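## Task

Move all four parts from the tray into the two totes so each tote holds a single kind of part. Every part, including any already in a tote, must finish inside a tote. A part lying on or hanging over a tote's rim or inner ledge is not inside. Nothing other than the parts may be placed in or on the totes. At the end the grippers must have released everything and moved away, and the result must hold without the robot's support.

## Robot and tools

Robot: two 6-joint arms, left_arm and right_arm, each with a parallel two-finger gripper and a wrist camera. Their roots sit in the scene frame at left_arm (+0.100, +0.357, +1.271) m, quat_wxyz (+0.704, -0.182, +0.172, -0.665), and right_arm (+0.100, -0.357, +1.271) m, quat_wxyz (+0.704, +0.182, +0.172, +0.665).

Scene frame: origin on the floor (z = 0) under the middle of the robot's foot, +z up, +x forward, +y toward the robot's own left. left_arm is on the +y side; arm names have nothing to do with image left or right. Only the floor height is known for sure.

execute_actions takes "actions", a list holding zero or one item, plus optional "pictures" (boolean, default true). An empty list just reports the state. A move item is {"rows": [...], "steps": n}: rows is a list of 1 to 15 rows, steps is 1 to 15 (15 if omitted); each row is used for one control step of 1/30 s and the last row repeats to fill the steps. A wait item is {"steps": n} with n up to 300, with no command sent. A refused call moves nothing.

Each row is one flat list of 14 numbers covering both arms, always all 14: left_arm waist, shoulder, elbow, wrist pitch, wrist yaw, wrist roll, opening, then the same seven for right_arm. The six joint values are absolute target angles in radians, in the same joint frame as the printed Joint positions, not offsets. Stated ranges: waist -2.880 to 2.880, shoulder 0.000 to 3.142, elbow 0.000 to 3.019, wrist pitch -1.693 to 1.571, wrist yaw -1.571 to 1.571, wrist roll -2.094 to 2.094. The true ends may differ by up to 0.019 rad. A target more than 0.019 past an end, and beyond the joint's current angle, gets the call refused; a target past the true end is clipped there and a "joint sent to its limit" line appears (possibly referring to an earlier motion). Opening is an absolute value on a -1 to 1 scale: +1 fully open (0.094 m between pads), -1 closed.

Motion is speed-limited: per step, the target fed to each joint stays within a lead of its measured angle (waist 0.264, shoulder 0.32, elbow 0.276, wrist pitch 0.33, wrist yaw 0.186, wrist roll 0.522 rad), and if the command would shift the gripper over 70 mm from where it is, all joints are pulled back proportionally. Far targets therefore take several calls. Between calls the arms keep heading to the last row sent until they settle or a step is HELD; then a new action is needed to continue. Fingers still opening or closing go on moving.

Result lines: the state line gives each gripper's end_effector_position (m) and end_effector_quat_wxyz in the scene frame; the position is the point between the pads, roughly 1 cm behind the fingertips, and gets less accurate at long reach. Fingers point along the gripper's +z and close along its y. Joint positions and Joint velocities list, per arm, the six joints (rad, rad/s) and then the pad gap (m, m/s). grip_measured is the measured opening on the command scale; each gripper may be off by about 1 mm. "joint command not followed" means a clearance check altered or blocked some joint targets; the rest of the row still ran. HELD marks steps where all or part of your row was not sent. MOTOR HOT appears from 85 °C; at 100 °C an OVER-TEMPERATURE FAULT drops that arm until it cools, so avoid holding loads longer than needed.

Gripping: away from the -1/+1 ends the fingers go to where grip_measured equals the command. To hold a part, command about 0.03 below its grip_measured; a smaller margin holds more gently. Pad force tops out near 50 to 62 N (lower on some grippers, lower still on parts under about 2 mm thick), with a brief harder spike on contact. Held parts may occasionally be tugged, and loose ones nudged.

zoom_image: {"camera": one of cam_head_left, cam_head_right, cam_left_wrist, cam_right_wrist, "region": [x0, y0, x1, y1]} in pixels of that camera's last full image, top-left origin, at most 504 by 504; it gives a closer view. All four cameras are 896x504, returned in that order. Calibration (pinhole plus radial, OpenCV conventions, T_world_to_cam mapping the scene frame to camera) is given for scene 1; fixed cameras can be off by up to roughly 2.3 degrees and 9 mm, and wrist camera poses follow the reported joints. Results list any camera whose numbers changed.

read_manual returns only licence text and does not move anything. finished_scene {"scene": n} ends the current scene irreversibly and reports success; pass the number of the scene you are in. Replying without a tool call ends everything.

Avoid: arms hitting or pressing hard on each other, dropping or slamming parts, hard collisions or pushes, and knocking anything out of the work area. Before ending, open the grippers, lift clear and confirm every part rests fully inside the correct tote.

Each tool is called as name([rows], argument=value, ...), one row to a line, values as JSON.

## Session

execute_actions(actions=[])

Scene clock: 0.00 s of 6600.00 s.
left_arm: end_effector_position=(+0.7821, +0.2666, +1.1372) grip_measured=+1.000 end_effector_quat_wxyz=(+0.055, +0.497, -0.860, +0.100) | right_arm: end_effector_position=(+0.4641, -0.2074, +1.0182) grip_measured=+1.000 end_effector_quat_wxyz=(+0.159, -0.118, +0.963, -0.180)
Joint positions: left_arm=[ 1.415  1.788  1.619 -0.879  0.151 -1.128  0.094] | right_arm=[-0.943  1.875  0.657  0.279  0.74   0.157  0.094]
Joint velocities: left_arm=[-0.005  0.005 -0.007  0.007 -0.037  0.081  0.   ] | right_arm=[ 0.005  0.005 -0.002 -0.012 -0.022 -0.037  0.   ]
camera_calibration (this result's frames):
cam_left_wrist: T_world_to_cam=[[0.864522, -0.488366, 0.118744, -0.678466], [-0.411096, -0.551196, 0.726074, -0.349818], [-0.289139, -0.676522, -0.677286, 1.30201], [0, 0, 0, 1]] pos_world=[0.819202, 0.356683, 1.21639]
cam_right_wrist: T_world_to_cam=[[0.17582, -0.906095, 0.38481, -0.658597], [-0.951707, -0.0565159, 0.30176, 0.127808], [-0.251676, -0.419282, -0.872274, 1.04118], [0, 0, 0, 1]] pos_world=[0.49947, -0.152979, 1.12306]

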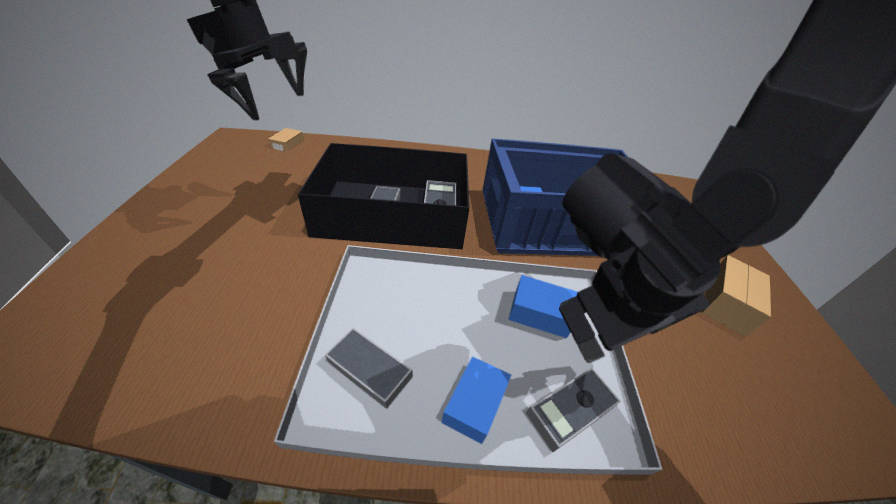

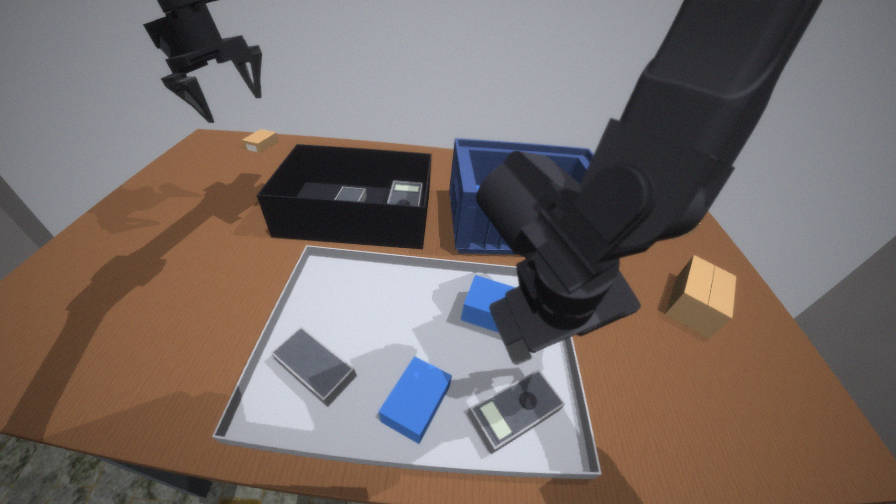

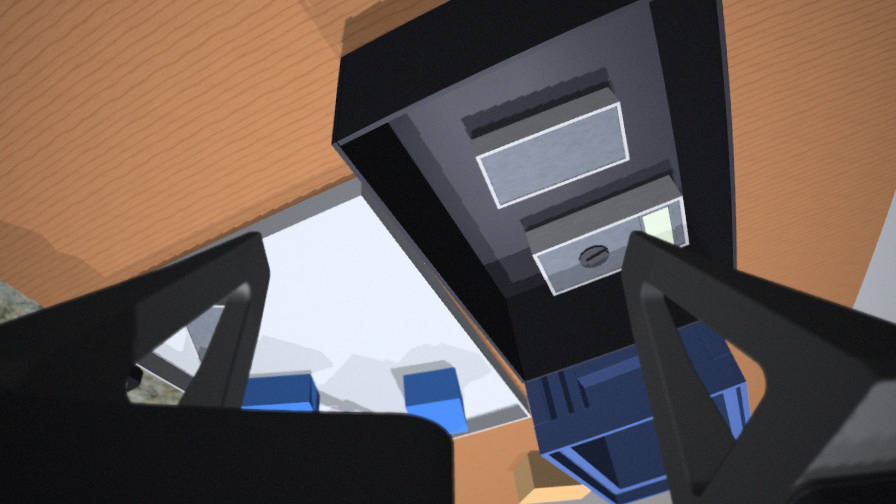

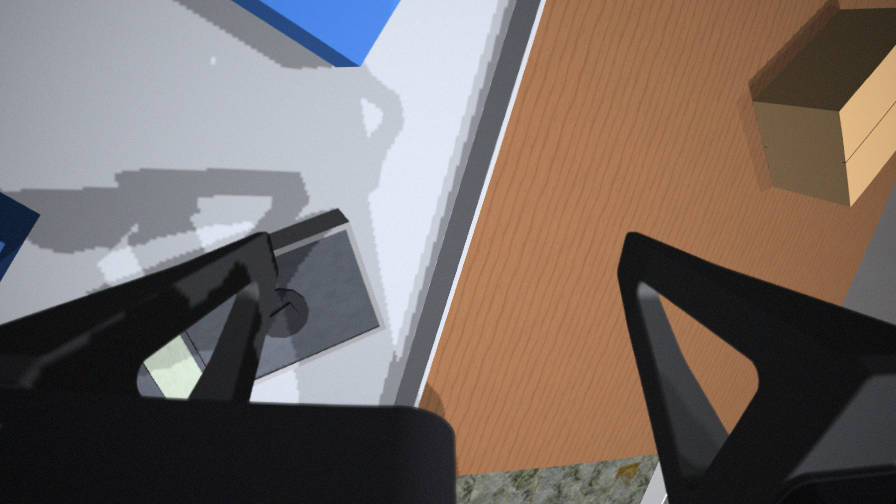

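zoom_image(camera="cam_head_left", region=[300, 260, 640, 470])

Region (300, 260, 640, 470) of cam_head_left's 896x504 image, scaled by 1.482, with more detail than that image has; it fills the top 311 rows of this view, and the rest is white.

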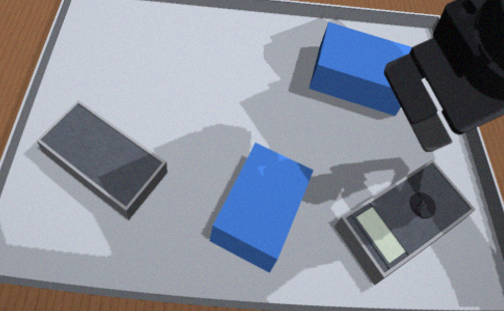

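execute_actions([
  {"rows":[[1.405,1.79,1.605,-0.86,0.145,-1.05,1,-0.95,1.87,0.665,0.27,0.72,0.13,1],[1.395,1.79,1.585,-0.84,0.14,-0.97,1,-0.96,1.87,0.675,0.265,0.69,0.1,1],[1.38,1.795,1.56,-0.815,0.135,-0.88,1,-0.97,1.865,0.685,0.26,0.66,0.06,1],[1.365,1.80,1.535,-0.79,0.13,-0.79,1,-0.98,1.86,0.695,0.25,0.63,0.02,1],[1.35,1.805,1.51,-0.765,0.125,-0.7,1,-0.99,1.86,0.705,0.24,0.6,-0.02,1],[1.335,1.81,1.485,-0.74,0.12,-0.61,1,-1.0,1.86,0.715,0.23,0.57,-0.06,1],[1.32,1.815,1.46,-0.71,0.115,-0.52,1,-1.01,1.86,0.725,0.22,0.54,-0.1,1],[1.305,1.82,1.435,-0.68,0.11,-0.43,1,-1.02,1.86,0.74,0.21,0.51,-0.14,1],[1.29,1.825,1.41,-0.65,0.105,-0.34,1,-1.03,1.86,0.755,0.2,0.48,-0.18,1],[1.275,1.83,1.385,-0.62,0.1,-0.25,1,-1.04,1.86,0.77,0.19,0.45,-0.22,1],[1.26,1.835,1.36,-0.59,0.095,-0.16,1,-1.05,1.86,0.785,0.18,0.42,-0.26,1],[1.245,1.84,1.335,-0.56,0.09,-0.07,1,-1.06,1.865,0.80,0.17,0.39,-0.3,1],[1.23,1.845,1.31,-0.53,0.085,0.02,1,-1.07,1.87,0.815,0.16,0.36,-0.34,1],[1.215,1.85,1.285,-0.5,0.08,0.11,1,-1.08,1.875,0.83,0.15,0.33,-0.38,1],[1.2,1.86,1.26,-0.47,0.075,0.2,1,-1.09,1.88,0.845,0.14,0.3,-0.42,1]],"steps":15},
], pictures=false)

execute_actions([
  {"rows":[[1.185,1.87,1.235,-0.44,0.07,0.3,1,-1.10,1.885,0.855,0.13,0.27,-0.46,1],[1.17,1.88,1.21,-0.41,0.065,0.4,1,-1.11,1.89,0.865,0.12,0.24,-0.5,1],[1.155,1.89,1.185,-0.38,0.06,0.5,1,-1.12,1.895,0.875,0.11,0.21,-0.54,1],[1.14,1.90,1.16,-0.355,0.055,0.6,1,-1.13,1.90,0.885,0.10,0.18,-0.58,1],[1.125,1.91,1.135,-0.33,0.05,0.7,1,-1.14,1.905,0.895,0.09,0.15,-0.62,1],[1.11,1.92,1.11,-0.305,0.045,0.8,1,-1.15,1.91,0.905,0.08,0.12,-0.66,1],[1.095,1.93,1.085,-0.28,0.04,0.9,1,-1.16,1.915,0.915,0.07,0.095,-0.7,1],[1.08,1.94,1.065,-0.255,0.035,1.0,1,-1.168,1.92,0.925,0.06,0.07,-0.74,1],[1.067,1.95,1.045,-0.23,0.03,1.1,1,-1.175,1.923,0.935,0.05,0.05,-0.78,1],[1.055,1.96,1.025,-0.21,0.025,1.2,1,-1.182,1.926,0.945,0.04,0.03,-0.82,1],[1.044,1.97,1.005,-0.19,0.02,1.3,1,-1.188,1.929,0.953,0.03,0.01,-0.85,1],[1.034,1.98,0.99,-0.17,0.01,1.4,1,-1.192,1.932,0.96,0.02,-0.005,-0.88,1],[1.025,1.988,0.975,-0.155,0.005,1.5,1,-1.195,1.935,0.965,0.012,-0.015,-0.9,1],[1.018,1.995,0.965,-0.142,0,1.6,1,-1.198,1.935,0.97,0.006,-0.025,-0.92,1],[1.012,2.0,0.957,-0.133,-0.003,1.755,1,-1.198,1.935,0.972,0.003,-0.029,-0.93,1]],"steps":15},
], pictures=false)

execute_actions([
  {"steps":16},
])

Scene clock: 47.57 s of 6600.00 s.
left_arm: end_effector_position=(+0.6676, +0.1696, +1.0474) grip_measured=+1.000 end_effector_quat_wxyz=(-0.015, +0.022, +0.992, -0.120) | right_arm: end_effector_position=(+0.5209, -0.1673, +0.9917) grip_measured=+1.000 end_effector_quat_wxyz=(+0.115, -0.283, +0.952, -0.036)
Joint positions: left_arm=[ 1.24   1.83   1.307 -0.544  0.084 -0.188  0.094] | right_arm=[-1.057  1.875  0.811  0.175  0.331 -0.243  0.094]
Joint velocities: left_arm=[-0.601  0.22  -0.711  0.906 -0.198  2.542  0.   ] | right_arm=[-0.327 -0.005  0.427 -0.295 -0.857 -1.092  0.   ]
Steps of this call (steps 1 to 90: nothing new was sent; then 44.07 s passed at rest; steps 91 to 105: all 15 steps of this action). Readings (joint positions):
91: left_arm=[1.415 1.788 1.618 -0.878 0.150 -1.119] | right_arm=[-0.943 1.875 0.657 0.279 0.733 0.155]
92: left_arm=[1.414 1.788 1.613 -0.871 0.147 -1.098] | right_arm=[-0.943 1.875 0.657 0.279 0.715 0.149]
94: left_arm=[1.411 1.788 1.588 -0.839 0.137 -1.018] | right_arm=[-0.946 1.875 0.665 0.273 0.659 0.118]
98: left_arm=[1.377 1.789 1.487 -0.747 0.116 -0.762] | right_arm=[-0.977 1.875 0.708 0.242 0.540 0.009]
105: the state above

Scene clock: 48.07 s of 6600.00 s.
left_arm: end_effector_position=(+0.4649, +0.1057, +0.9614) grip_measured=+1.000 end_effector_quat_wxyz=(+0.022, +0.731, +0.670, -0.129) | right_arm: end_effector_position=(+0.5586, -0.1624, +0.9709) grip_measured=+1.000 end_effector_quat_wxyz=(+0.106, -0.507, +0.852, +0.076)
Joint positions: left_arm=[ 1.035  1.984  0.973 -0.177  0.005  1.229  0.094] | right_arm=[-1.185  1.916  0.956  0.03  -0.019 -0.804  0.094]
Joint velocities: left_arm=[-0.288  0.288 -0.388  0.393 -0.154  2.777  0.   ] | right_arm=[-0.103  0.073  0.12  -0.193 -0.198 -0.711  0.   ]
Steps of this call (steps 1 to 15: all 15 steps of this action). Readings (joint positions):
1: left_arm=[1.220 1.838 1.282 -0.514 0.079 -0.100] | right_arm=[-1.067 1.875 0.826 0.165 0.301 -0.281]
2: left_arm=[1.202 1.846 1.257 -0.484 0.074 -0.009] | right_arm=[-1.077 1.875 0.840 0.156 0.271 -0.320]
4: left_arm=[1.168 1.865 1.209 -0.425 0.064 0.178] | right_arm=[-1.096 1.875 0.864 0.137 0.210 -0.398]
8: left_arm=[1.114 1.905 1.110 -0.319 0.044 0.560] | right_arm=[-1.134 1.882 0.903 0.098 0.097 -0.557]
15: the state above

Scene clock: 48.60 s of 6600.00 s.
left_arm: end_effector_position=(+0.4448, +0.1016, +0.9552) grip_measured=+1.000 end_effector_quat_wxyz=(+0.049, +0.877, +0.461, -0.124) | right_arm: end_effector_position=(+0.5576, -0.1633, +0.9695) grip_measured=+1.000 end_effector_quat_wxyz=(+0.106, -0.553, +0.823, +0.074)
Joint positions: left_arm=[ 1.014  2.006  0.95  -0.146  0.     1.725  0.094] | right_arm=[-1.188  1.919  0.961  0.018 -0.026 -0.914  0.094]
Joint velocities: left_arm=[-0.015 -0.015 -0.002 -0.002  0.022  0.095  0.   ] | right_arm=[-0.005 -0.015 -0.002 -0.002 -0.051 -0.051  0.   ]
Steps of this call (steps 1 to 16: the robot went on to your last target). Readings (joint positions):
1: left_arm=[1.027 1.992 0.963 -0.167 0.003 1.325] | right_arm=[-1.187 1.918 0.959 0.025 -0.022 -0.827]
2: left_arm=[1.021 1.999 0.955 -0.162 0.002 1.409] | right_arm=[-1.188 1.919 0.960 0.022 -0.024 -0.845]
4: left_arm=[1.014 2.006 0.948 -0.158 0.002 1.529] | right_arm=[-1.188 1.919 0.961 0.019 -0.025 -0.871]
8: left_arm=[1.014 2.006 0.950 -0.147 0.000 1.654] | right_arm=[-1.188 1.919 0.961 0.018 -0.026 -0.899]
16: the state above
camera_calibration (this result's frames):
cam_left_wrist: T_world_to_cam=[[-0.8188, 0.573405, 0.0278122, 0.281869], [0.545252, 0.761612, 0.350211, -0.646989], [0.179631, 0.301917, -0.936258, 0.909107], [0, 0, 0, 1]] pos_world=[0.420263, 0.0566542, 1.0699]
cam_right_wrist: T_world_to_cam=[[0.92782, -0.372996, -0.00503037, -0.570677], [-0.347182, -0.868385, 0.354078, -0.286431], [-0.136438, -0.326774, -0.935202, 1.05251], [0, 0, 0, 1]] pos_world=[0.573644, -0.117659, 1.08286]

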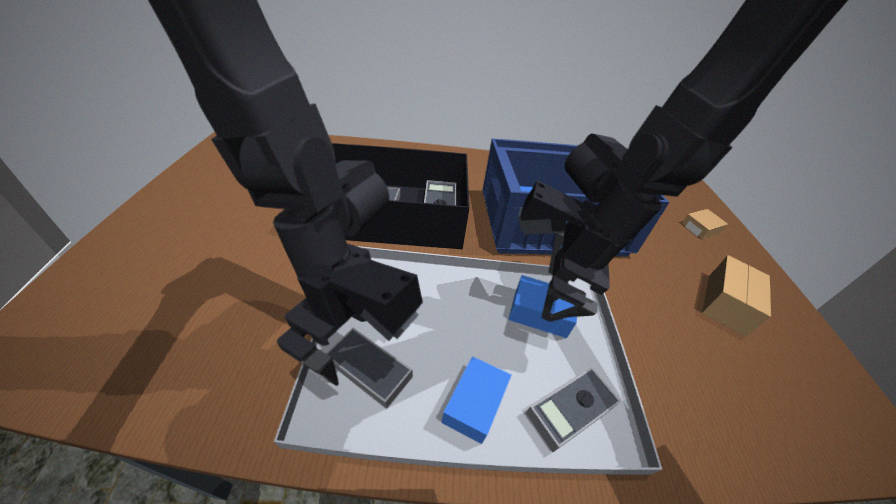

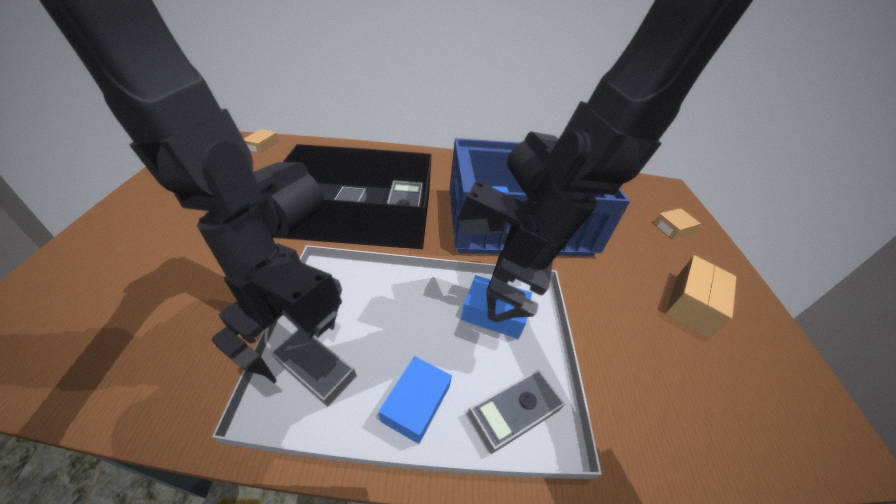

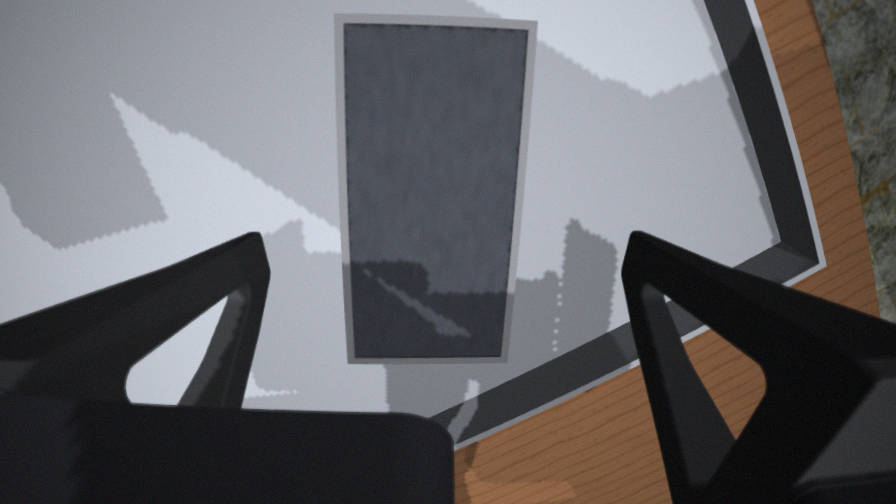

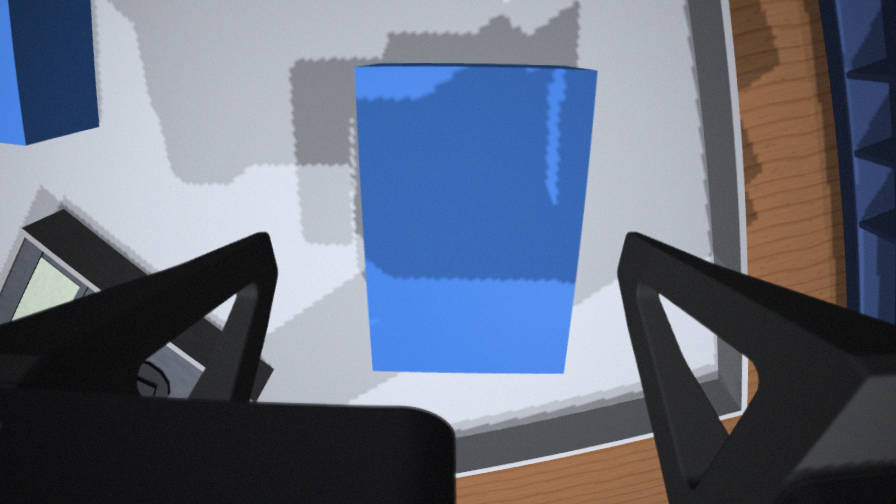

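execute_actions([
  {"rows":[[1.0,2.025,0.96,-0.125,-0.004,1.76,1,-1.205,1.935,0.98,0.035,-0.032,-0.94,1],[0.997,2.033,0.965,-0.117,-0.004,1.76,1,-1.21,1.94,0.987,0.04,-0.035,-0.94,1],[0.994,2.041,0.97,-0.109,-0.004,1.76,1,-1.214,1.948,0.992,0.044,-0.038,-0.94,1],[0.993,2.049,0.974,-0.101,-0.004,1.76,1,-1.217,1.956,0.996,0.048,-0.038,-0.94,1],[0.993,2.057,0.978,-0.093,-0.004,1.76,1,-1.218,1.964,1.0,0.052,-0.038,-0.94,1],[0.993,2.065,0.981,-0.085,-0.004,1.76,1,-1.218,1.972,1.004,0.055,-0.038,-0.94,1],[0.993,2.072,0.984,-0.077,-0.004,1.76,1,-1.218,1.98,1.007,0.058,-0.038,-0.94,1],[0.993,2.078,0.986,-0.07,-0.004,1.76,1,-1.218,1.987,1.01,0.061,-0.038,-0.94,1],[0.993,2.083,0.988,-0.064,-0.004,1.76,1,-1.218,1.993,1.012,0.063,-0.038,-0.94,1],[0.993,2.087,0.988,-0.06,-0.004,1.76,1,-1.218,1.998,1.012,0.063,-0.038,-0.94,1]],"steps":15},
], pictures=false)

execute_actions([
  {"steps":5},
])

Scene clock: 65.33 s of 6600.00 s.
left_arm: end_effector_position=(+0.4460, +0.0926, +0.9304) grip_measured=+1.000 end_effector_quat_wxyz=(+0.063, +0.882, +0.453, -0.115) | right_arm: end_effector_position=(+0.5673, -0.1650, +0.9464) grip_measured=+1.000 end_effector_quat_wxyz=(+0.111, -0.552, +0.823, +0.072)
Joint positions: left_arm=[ 1.012  2.079  0.982 -0.075 -0.001  1.744  0.094] | right_arm=[-1.205  1.984  1.008  0.047 -0.035 -0.927  0.094]
Joint velocities: left_arm=[-0.015  0.005 -0.017  0.007 -0.051  0.037  0.   ] | right_arm=[ 0.005  0.063 -0.017 -0.002  0.007 -0.066  0.   ]
Steps of this call (steps 1 to 30: the robot went on to your last target; steps 31 to 90: nothing new was sent; then 13.23 s passed at rest; steps 91 to 105: all 15 steps of this action). Readings (joint positions):
91: left_arm=[1.014 2.006 0.950 -0.145 0.000 1.739] | right_arm=[-1.189 1.919 0.961 0.018 -0.027 -0.919]
92: left_arm=[1.014 2.007 0.950 -0.141 -0.000 1.740] | right_arm=[-1.189 1.919 0.962 0.018 -0.029 -0.920]
94: left_arm=[1.014 2.013 0.954 -0.129 -0.000 1.742] | right_arm=[-1.191 1.923 0.970 0.021 -0.034 -0.923]
98: left_arm=[1.013 2.044 0.973 -0.098 -0.000 1.743] | right_arm=[-1.200 1.945 0.996 0.038 -0.035 -0.925]
105: the state above

Scene clock: 65.50 s of 6600.00 s.
left_arm: end_effector_position=(+0.4464, +0.0924, +0.9303) grip_measured=+1.000 end_effector_quat_wxyz=(+0.063, +0.882, +0.453, -0.114) | right_arm: end_effector_position=(+0.5665, -0.1651, +0.9456) grip_measured=+1.000 end_effector_quat_wxyz=(+0.111, -0.552, +0.823, +0.072)
Joint positions: left_arm=[ 1.012  2.079  0.982 -0.073 -0.001  1.744  0.094] | right_arm=[-1.205  1.986  1.008  0.047 -0.035 -0.927  0.094]
Joint velocities: left_arm=[-0.005 -0.005 -0.017  0.002 -0.022  0.022  0.   ] | right_arm=[-0.015  0.005  0.007 -0.002 -0.037  0.051  0.   ]
Steps of this call (steps 1 to 5: the robot went on to your last target). Readings (joint positions):
1: left_arm=[1.012 2.079 0.982 -0.075 -0.001 1.744] | right_arm=[-1.205 1.986 1.008 0.047 -0.035 -0.927]
2: left_arm=[1.012 2.079 0.982 -0.075 -0.001 1.744] | right_arm=[-1.205 1.986 1.008 0.047 -0.035 -0.927]
4: left_arm=[1.012 2.079 0.982 -0.073 -0.001 1.744] | right_arm=[-1.205 1.986 1.008 0.047 -0.035 -0.927]
5: the state above
camera_calibration (this result's frames):
cam_left_wrist: T_world_to_cam=[[-0.812023, 0.583569, -0.00817193, 0.31866], [0.543108, 0.7607, 0.355486, -0.636012], [0.213667, 0.284224, -0.934646, 0.873261], [0, 0, 0, 1]] pos_world=[0.417595, 0.0496518, 1.04489]
cam_right_wrist: T_world_to_cam=[[0.926787, -0.375575, 0.00294582, -0.58708], [-0.352903, -0.868101, 0.349084, -0.268457], [-0.12855, -0.324566, -0.937087, 1.02846], [0, 0, 0, 1]] pos_world=[0.581568, -0.119736, 1.0592]

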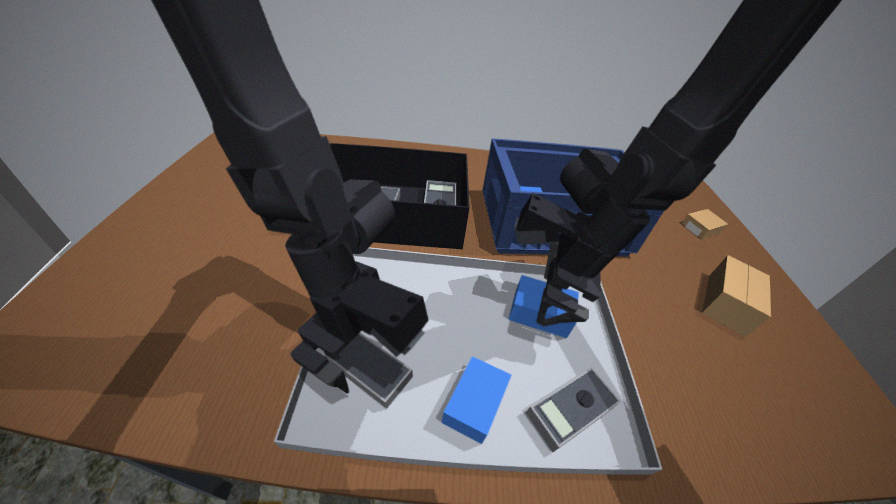

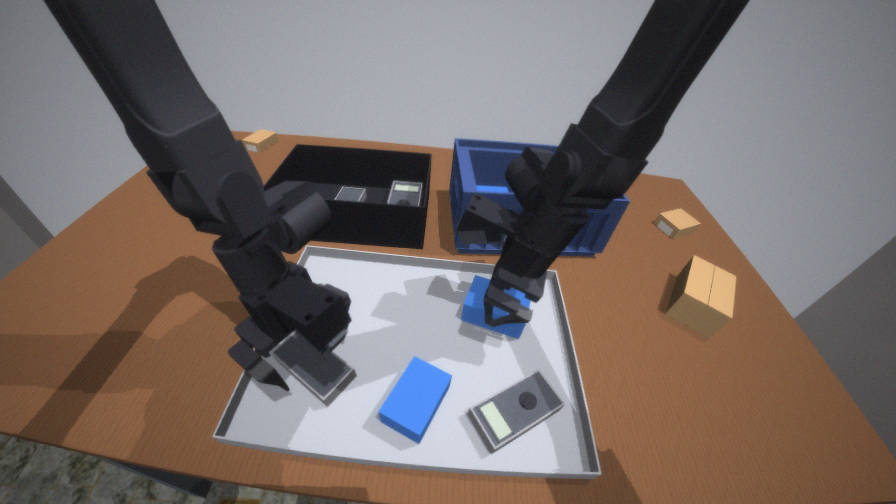

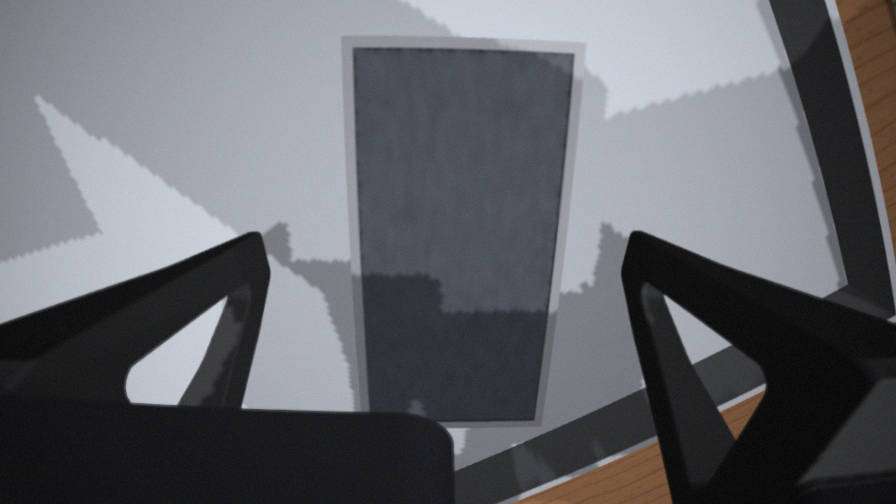

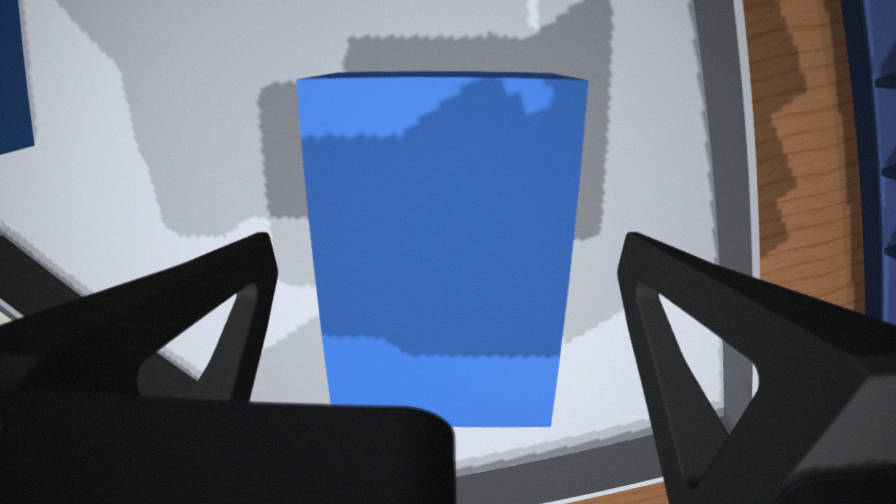

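execute_actions([
  {"rows":[[1.025,2.097,0.988,-0.058,-0.001,1.76,0.9,-1.22,2.003,1.012,0.064,-0.038,-0.94,0.95],[1.03,2.104,0.992,-0.055,-0.001,1.76,0.8,-1.223,2.009,1.015,0.067,-0.038,-0.94,0.9],[1.032,2.111,0.996,-0.052,-0.001,1.76,0.75,-1.225,2.015,1.018,0.07,-0.038,-0.94,0.85],[1.032,2.118,1.0,-0.049,-0.001,1.76,0.7,-1.225,2.021,1.021,0.073,-0.038,-0.94,0.8],[1.032,2.125,1.004,-0.046,-0.001,1.76,0.7,-1.225,2.027,1.024,0.076,-0.038,-0.94,0.8],[1.032,2.131,1.008,-0.043,-0.001,1.76,0.7,-1.225,2.033,1.027,0.079,-0.038,-0.94,0.8],[1.032,2.137,1.012,-0.04,-0.001,1.76,0.7,-1.225,2.039,1.03,0.082,-0.038,-0.94,0.8],[1.032,2.143,1.015,-0.038,-0.001,1.76,0.7,-1.225,2.045,1.033,0.085,-0.038,-0.94,0.8]],"steps":14},
], pictures=false)

execute_actions([
  {"rows":[[1.032,2.143,1.015,-0.038,-0.001,1.76,0.6,-1.225,2.045,1.033,0.085,-0.038,-0.94,0.7],[1.032,2.143,1.015,-0.038,-0.001,1.76,0.5,-1.225,2.045,1.033,0.085,-0.038,-0.94,0.62],[1.032,2.143,1.015,-0.038,-0.001,1.76,0.42,-1.225,2.045,1.033,0.085,-0.038,-0.94,0.55],[1.032,2.143,1.015,-0.038,-0.001,1.76,0.35,-1.225,2.045,1.033,0.085,-0.038,-0.94,0.48],[1.032,2.143,1.015,-0.038,-0.001,1.76,0.29,-1.225,2.045,1.033,0.085,-0.038,-0.94,0.42],[1.032,2.143,1.015,-0.038,-0.001,1.76,0.23,-1.225,2.045,1.033,0.085,-0.038,-0.94,0.37],[1.032,2.143,1.015,-0.038,-0.001,1.76,0.17,-1.225,2.045,1.033,0.085,-0.038,-0.94,0.32],[1.032,2.143,1.015,-0.038,-0.001,1.76,0.11,-1.225,2.045,1.033,0.085,-0.038,-0.94,0.27]],"steps":12},
])

Scene clock: 78.37 s of 6600.00 s.
left_arm: end_effector_position=(+0.4437, +0.0931, +0.9107) grip_measured=+0.702 end_effector_quat_wxyz=(+0.060, +0.880, +0.457, -0.114) | right_arm: end_effector_position=(+0.5621, -0.1656, +0.9285) grip_measured=+0.803 end_effector_quat_wxyz=(+0.107, -0.551, +0.824, +0.072)
Joint positions: left_arm=[ 1.02   2.133  1.01  -0.051 -0.001  1.744  0.08 ] | right_arm=[-1.209  2.032  1.025  0.067 -0.035 -0.928  0.085]
Joint velocities: left_arm=[-0.024 -0.015 -0.022 -0.012  0.037  0.066 -0.001] | right_arm=[ 0.005  0.024 -0.017 -0.002 -0.022  0.066  0.   ]
Steps of this call (steps 1 to 15: the robot went on to your last target; steps 16 to 90: nothing new was sent; then 9.40 s passed at rest; steps 91 to 104: all 14 steps of this action). Readings (joint positions):
91: left_arm=[1.012 2.079 0.982 -0.073 -0.001 1.744] | right_arm=[-1.205 1.986 1.008 0.047 -0.035 -0.927]
92: left_arm=[1.012 2.079 0.982 -0.073 -0.001 1.744] | right_arm=[-1.205 1.986 1.008 0.047 -0.035 -0.927]
94: left_arm=[1.014 2.084 0.985 -0.068 -0.001 1.744] | right_arm=[-1.205 1.988 1.008 0.051 -0.035 -0.927]
98: left_arm=[1.019 2.110 1.001 -0.057 -0.001 1.744] | right_arm=[-1.208 2.006 1.018 0.062 -0.035 -0.927]
104: the state above

Scene clock: 78.77 s of 6600.00 s.
left_arm: end_effector_position=(+0.4438, +0.0930, +0.9107) grip_measured=+0.146 end_effector_quat_wxyz=(+0.060, +0.880, +0.456, -0.114) | right_arm: end_effector_position=(+0.5621, -0.1656, +0.9284) grip_measured=+0.349 end_effector_quat_wxyz=(+0.107, -0.551, +0.824, +0.072)
Joint positions: left_arm=[ 1.02   2.133  1.01  -0.051 -0.001  1.745  0.054] | right_arm=[-1.209  2.032  1.025  0.068 -0.035 -0.928  0.063]
Joint velocities: left_arm=[ 0.005 -0.005  0.007 -0.012 -0.037  0.051 -0.   ] | right_arm=[ 0.005 -0.005 -0.007 -0.007  0.022  0.022 -0.   ]
Steps of this call (steps 1 to 12: all 12 steps of this action). Readings (joint positions):
1: left_arm=[1.020 2.133 1.010 -0.051 -0.001 1.744] | right_arm=[-1.209 2.032 1.025 0.067 -0.035 -0.928]
2: left_arm=[1.020 2.133 1.010 -0.051 -0.001 1.744] | right_arm=[-1.209 2.032 1.025 0.067 -0.035 -0.928]
4: left_arm=[1.020 2.133 1.010 -0.051 -0.001 1.744] | right_arm=[-1.209 2.032 1.025 0.067 -0.035 -0.928]
8: left_arm=[1.020 2.133 1.010 -0.051 -0.001 1.745] | right_arm=[-1.209 2.032 1.025 0.068 -0.035 -0.928]
12: the state above
camera_calibration (this result's frames):
cam_left_wrist: T_world_to_cam=[[-0.815315, 0.579013, -0.00219107, 0.312496], [0.540036, 0.761785, 0.357834, -0.62903], [0.20886, 0.290564, -0.933783, 0.856052], [0, 0, 0, 1]] pos_world=[0.415686, 0.0495082, 1.02514]
cam_right_wrist: T_world_to_cam=[[0.926421, -0.376485, -0.00185114, -0.578626], [-0.351389, -0.866411, 0.354765, -0.270281], [-0.135167, -0.328011, -0.934954, 1.01283], [0, 0, 0, 1]] pos_world=[0.577979, -0.119798, 1.04177]

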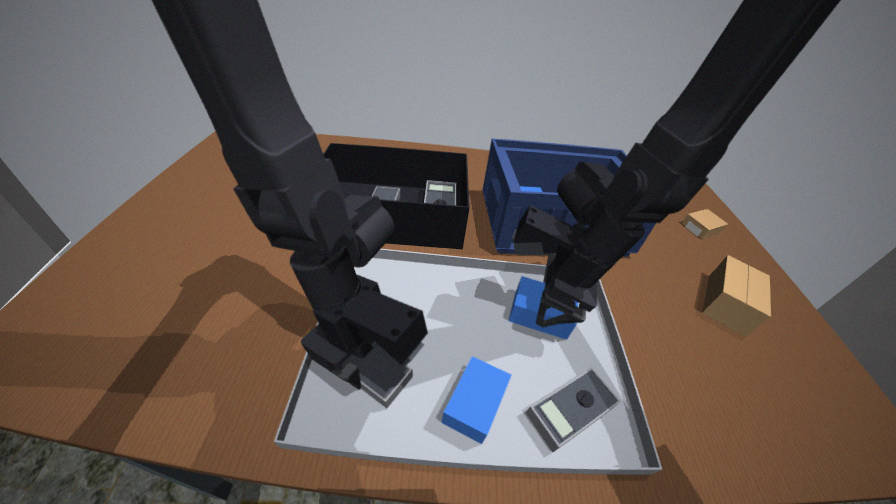

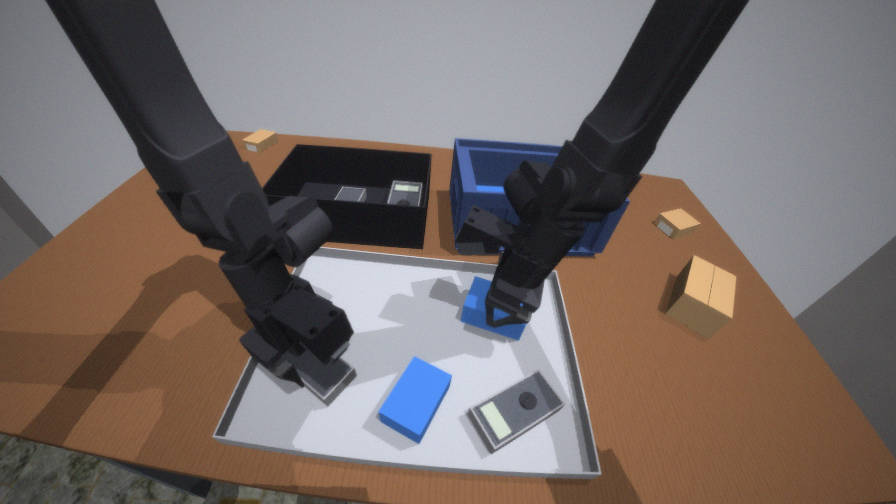

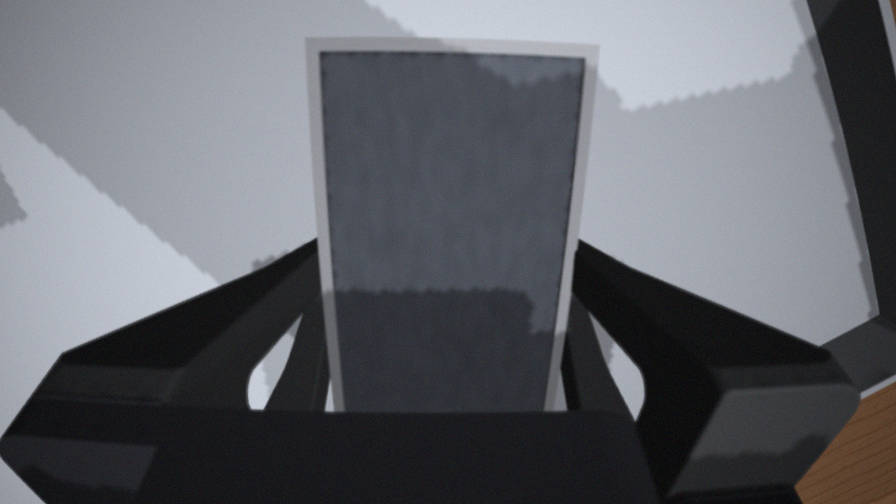

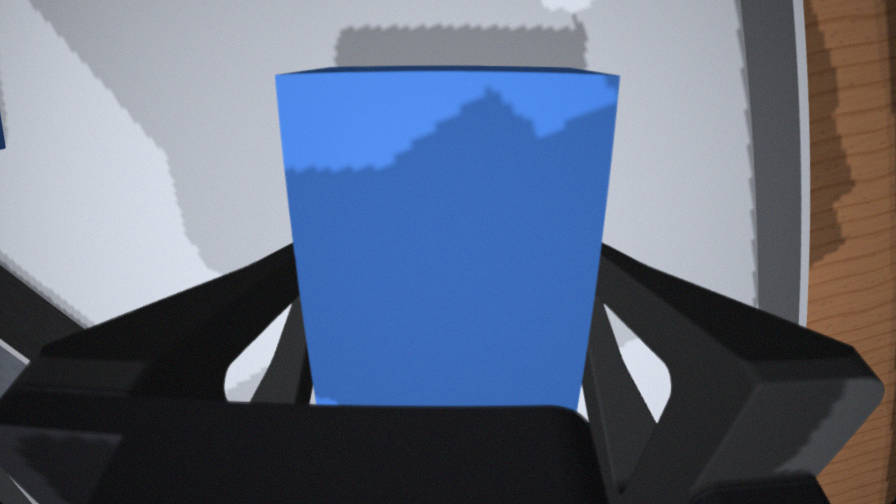

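execute_actions(actions=[])

Scene clock: 102.47 s of 6600.00 s.
left_arm: end_effector_position=(+0.4438, +0.0930, +0.9107) grip_measured=+0.146 end_effector_quat_wxyz=(+0.060, +0.880, +0.456, -0.114) | right_arm: end_effector_position=(+0.5621, -0.1656, +0.9284) grip_measured=+0.349 end_effector_quat_wxyz=(+0.107, -0.551, +0.824, +0.072)
Joint positions: left_arm=[ 1.02   2.133  1.01  -0.051 -0.001  1.745  0.054] | right_arm=[-1.209  2.032  1.025  0.068 -0.035 -0.928  0.063]
Joint velocities: left_arm=[-0.015 -0.015 -0.012 -0.032 -0.007  0.022 -0.   ] | right_arm=[-0.005 -0.005  0.017 -0.007 -0.066 -0.051 -0.001]
Steps of this call (steps 1 to 15: the robot went on to your last target; steps 16 to 90: nothing new was sent; then 20.70 s passed at rest). Readings (joint positions):
1: left_arm=[1.020 2.133 1.010 -0.051 -0.001 1.745] | right_arm=[-1.209 2.032 1.025 0.068 -0.035 -0.928]
2: left_arm=[1.020 2.133 1.010 -0.051 -0.001 1.745] | right_arm=[-1.209 2.032 1.025 0.068 -0.035 -0.928]
4: left_arm=[1.020 2.133 1.010 -0.051 -0.001 1.745] | right_arm=[-1.209 2.032 1.025 0.068 -0.035 -0.928]
8: left_arm=[1.020 2.133 1.010 -0.051 -0.001 1.745] | right_arm=[-1.209 2.032 1.025 0.068 -0.035 -0.928]
90: the state above
All arms were judged still, so your last target was given up. Only a new action makes them travel on or press farther. Fingers that are still opening or closing keep moving.
camera_calibration (this result's frames):
cam_left_wrist: T_world_to_cam=[[-0.815315, 0.579013, -0.00219107, 0.312496], [0.540036, 0.761785, 0.357834, -0.62903], [0.20886, 0.290564, -0.933783, 0.856052], [0, 0, 0, 1]] pos_world=[0.415686, 0.0495082, 1.02514]
cam_right_wrist: T_world_to_cam=[[0.926421, -0.376485, -0.00185114, -0.578626], [-0.351389, -0.866411, 0.354765, -0.270281], [-0.135167, -0.328011, -0.934954, 1.01283], [0, 0, 0, 1]] pos_world=[0.577979, -0.119798, 1.04177]

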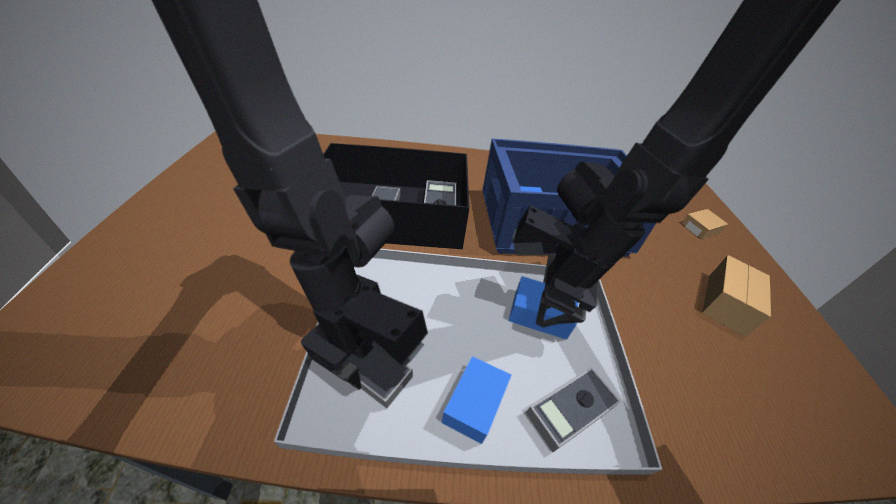

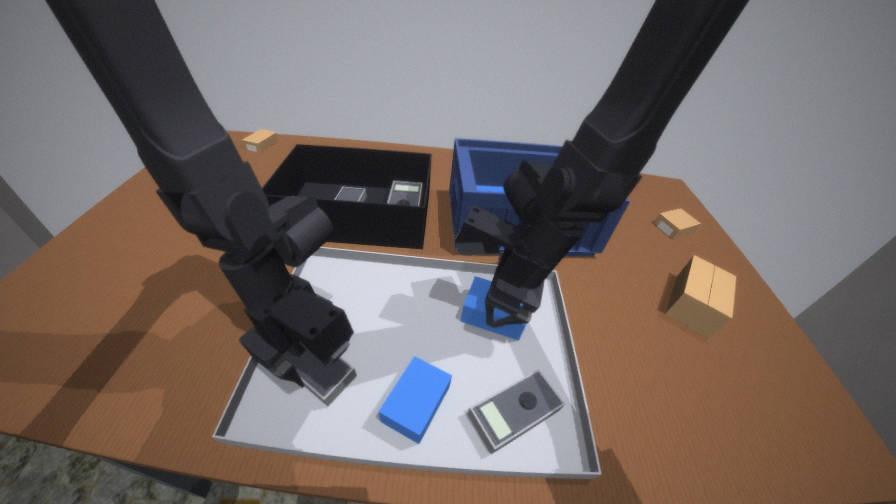

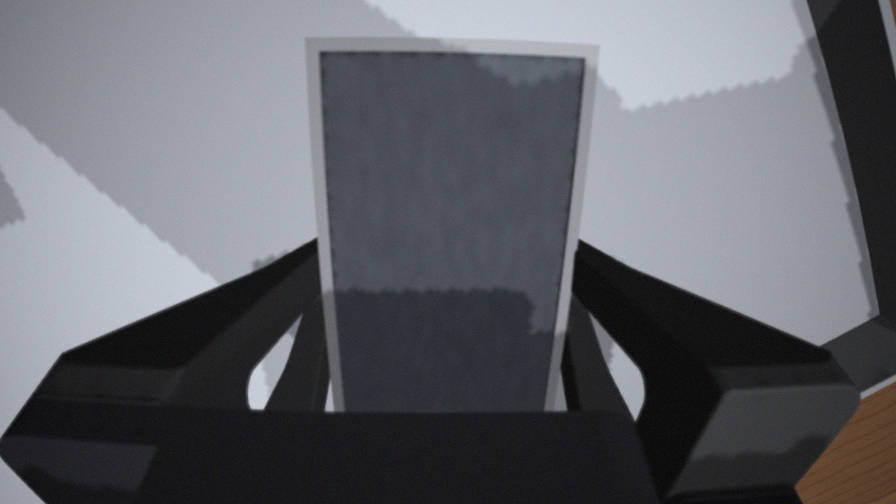

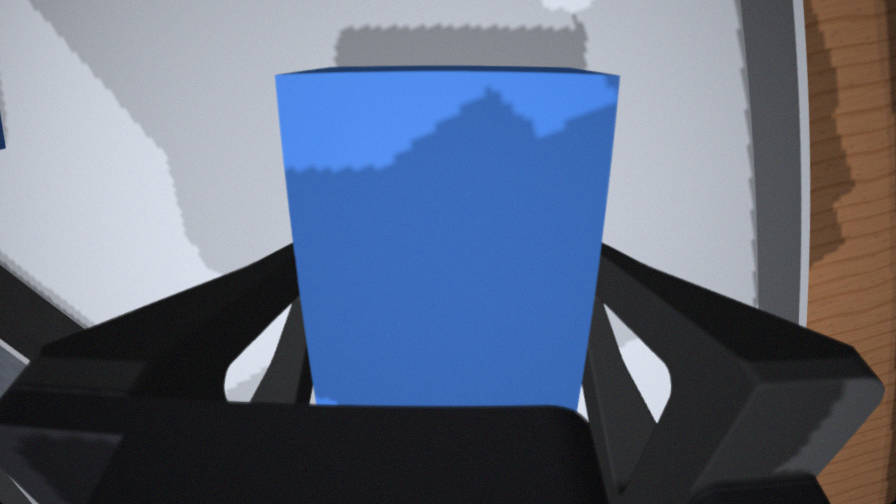

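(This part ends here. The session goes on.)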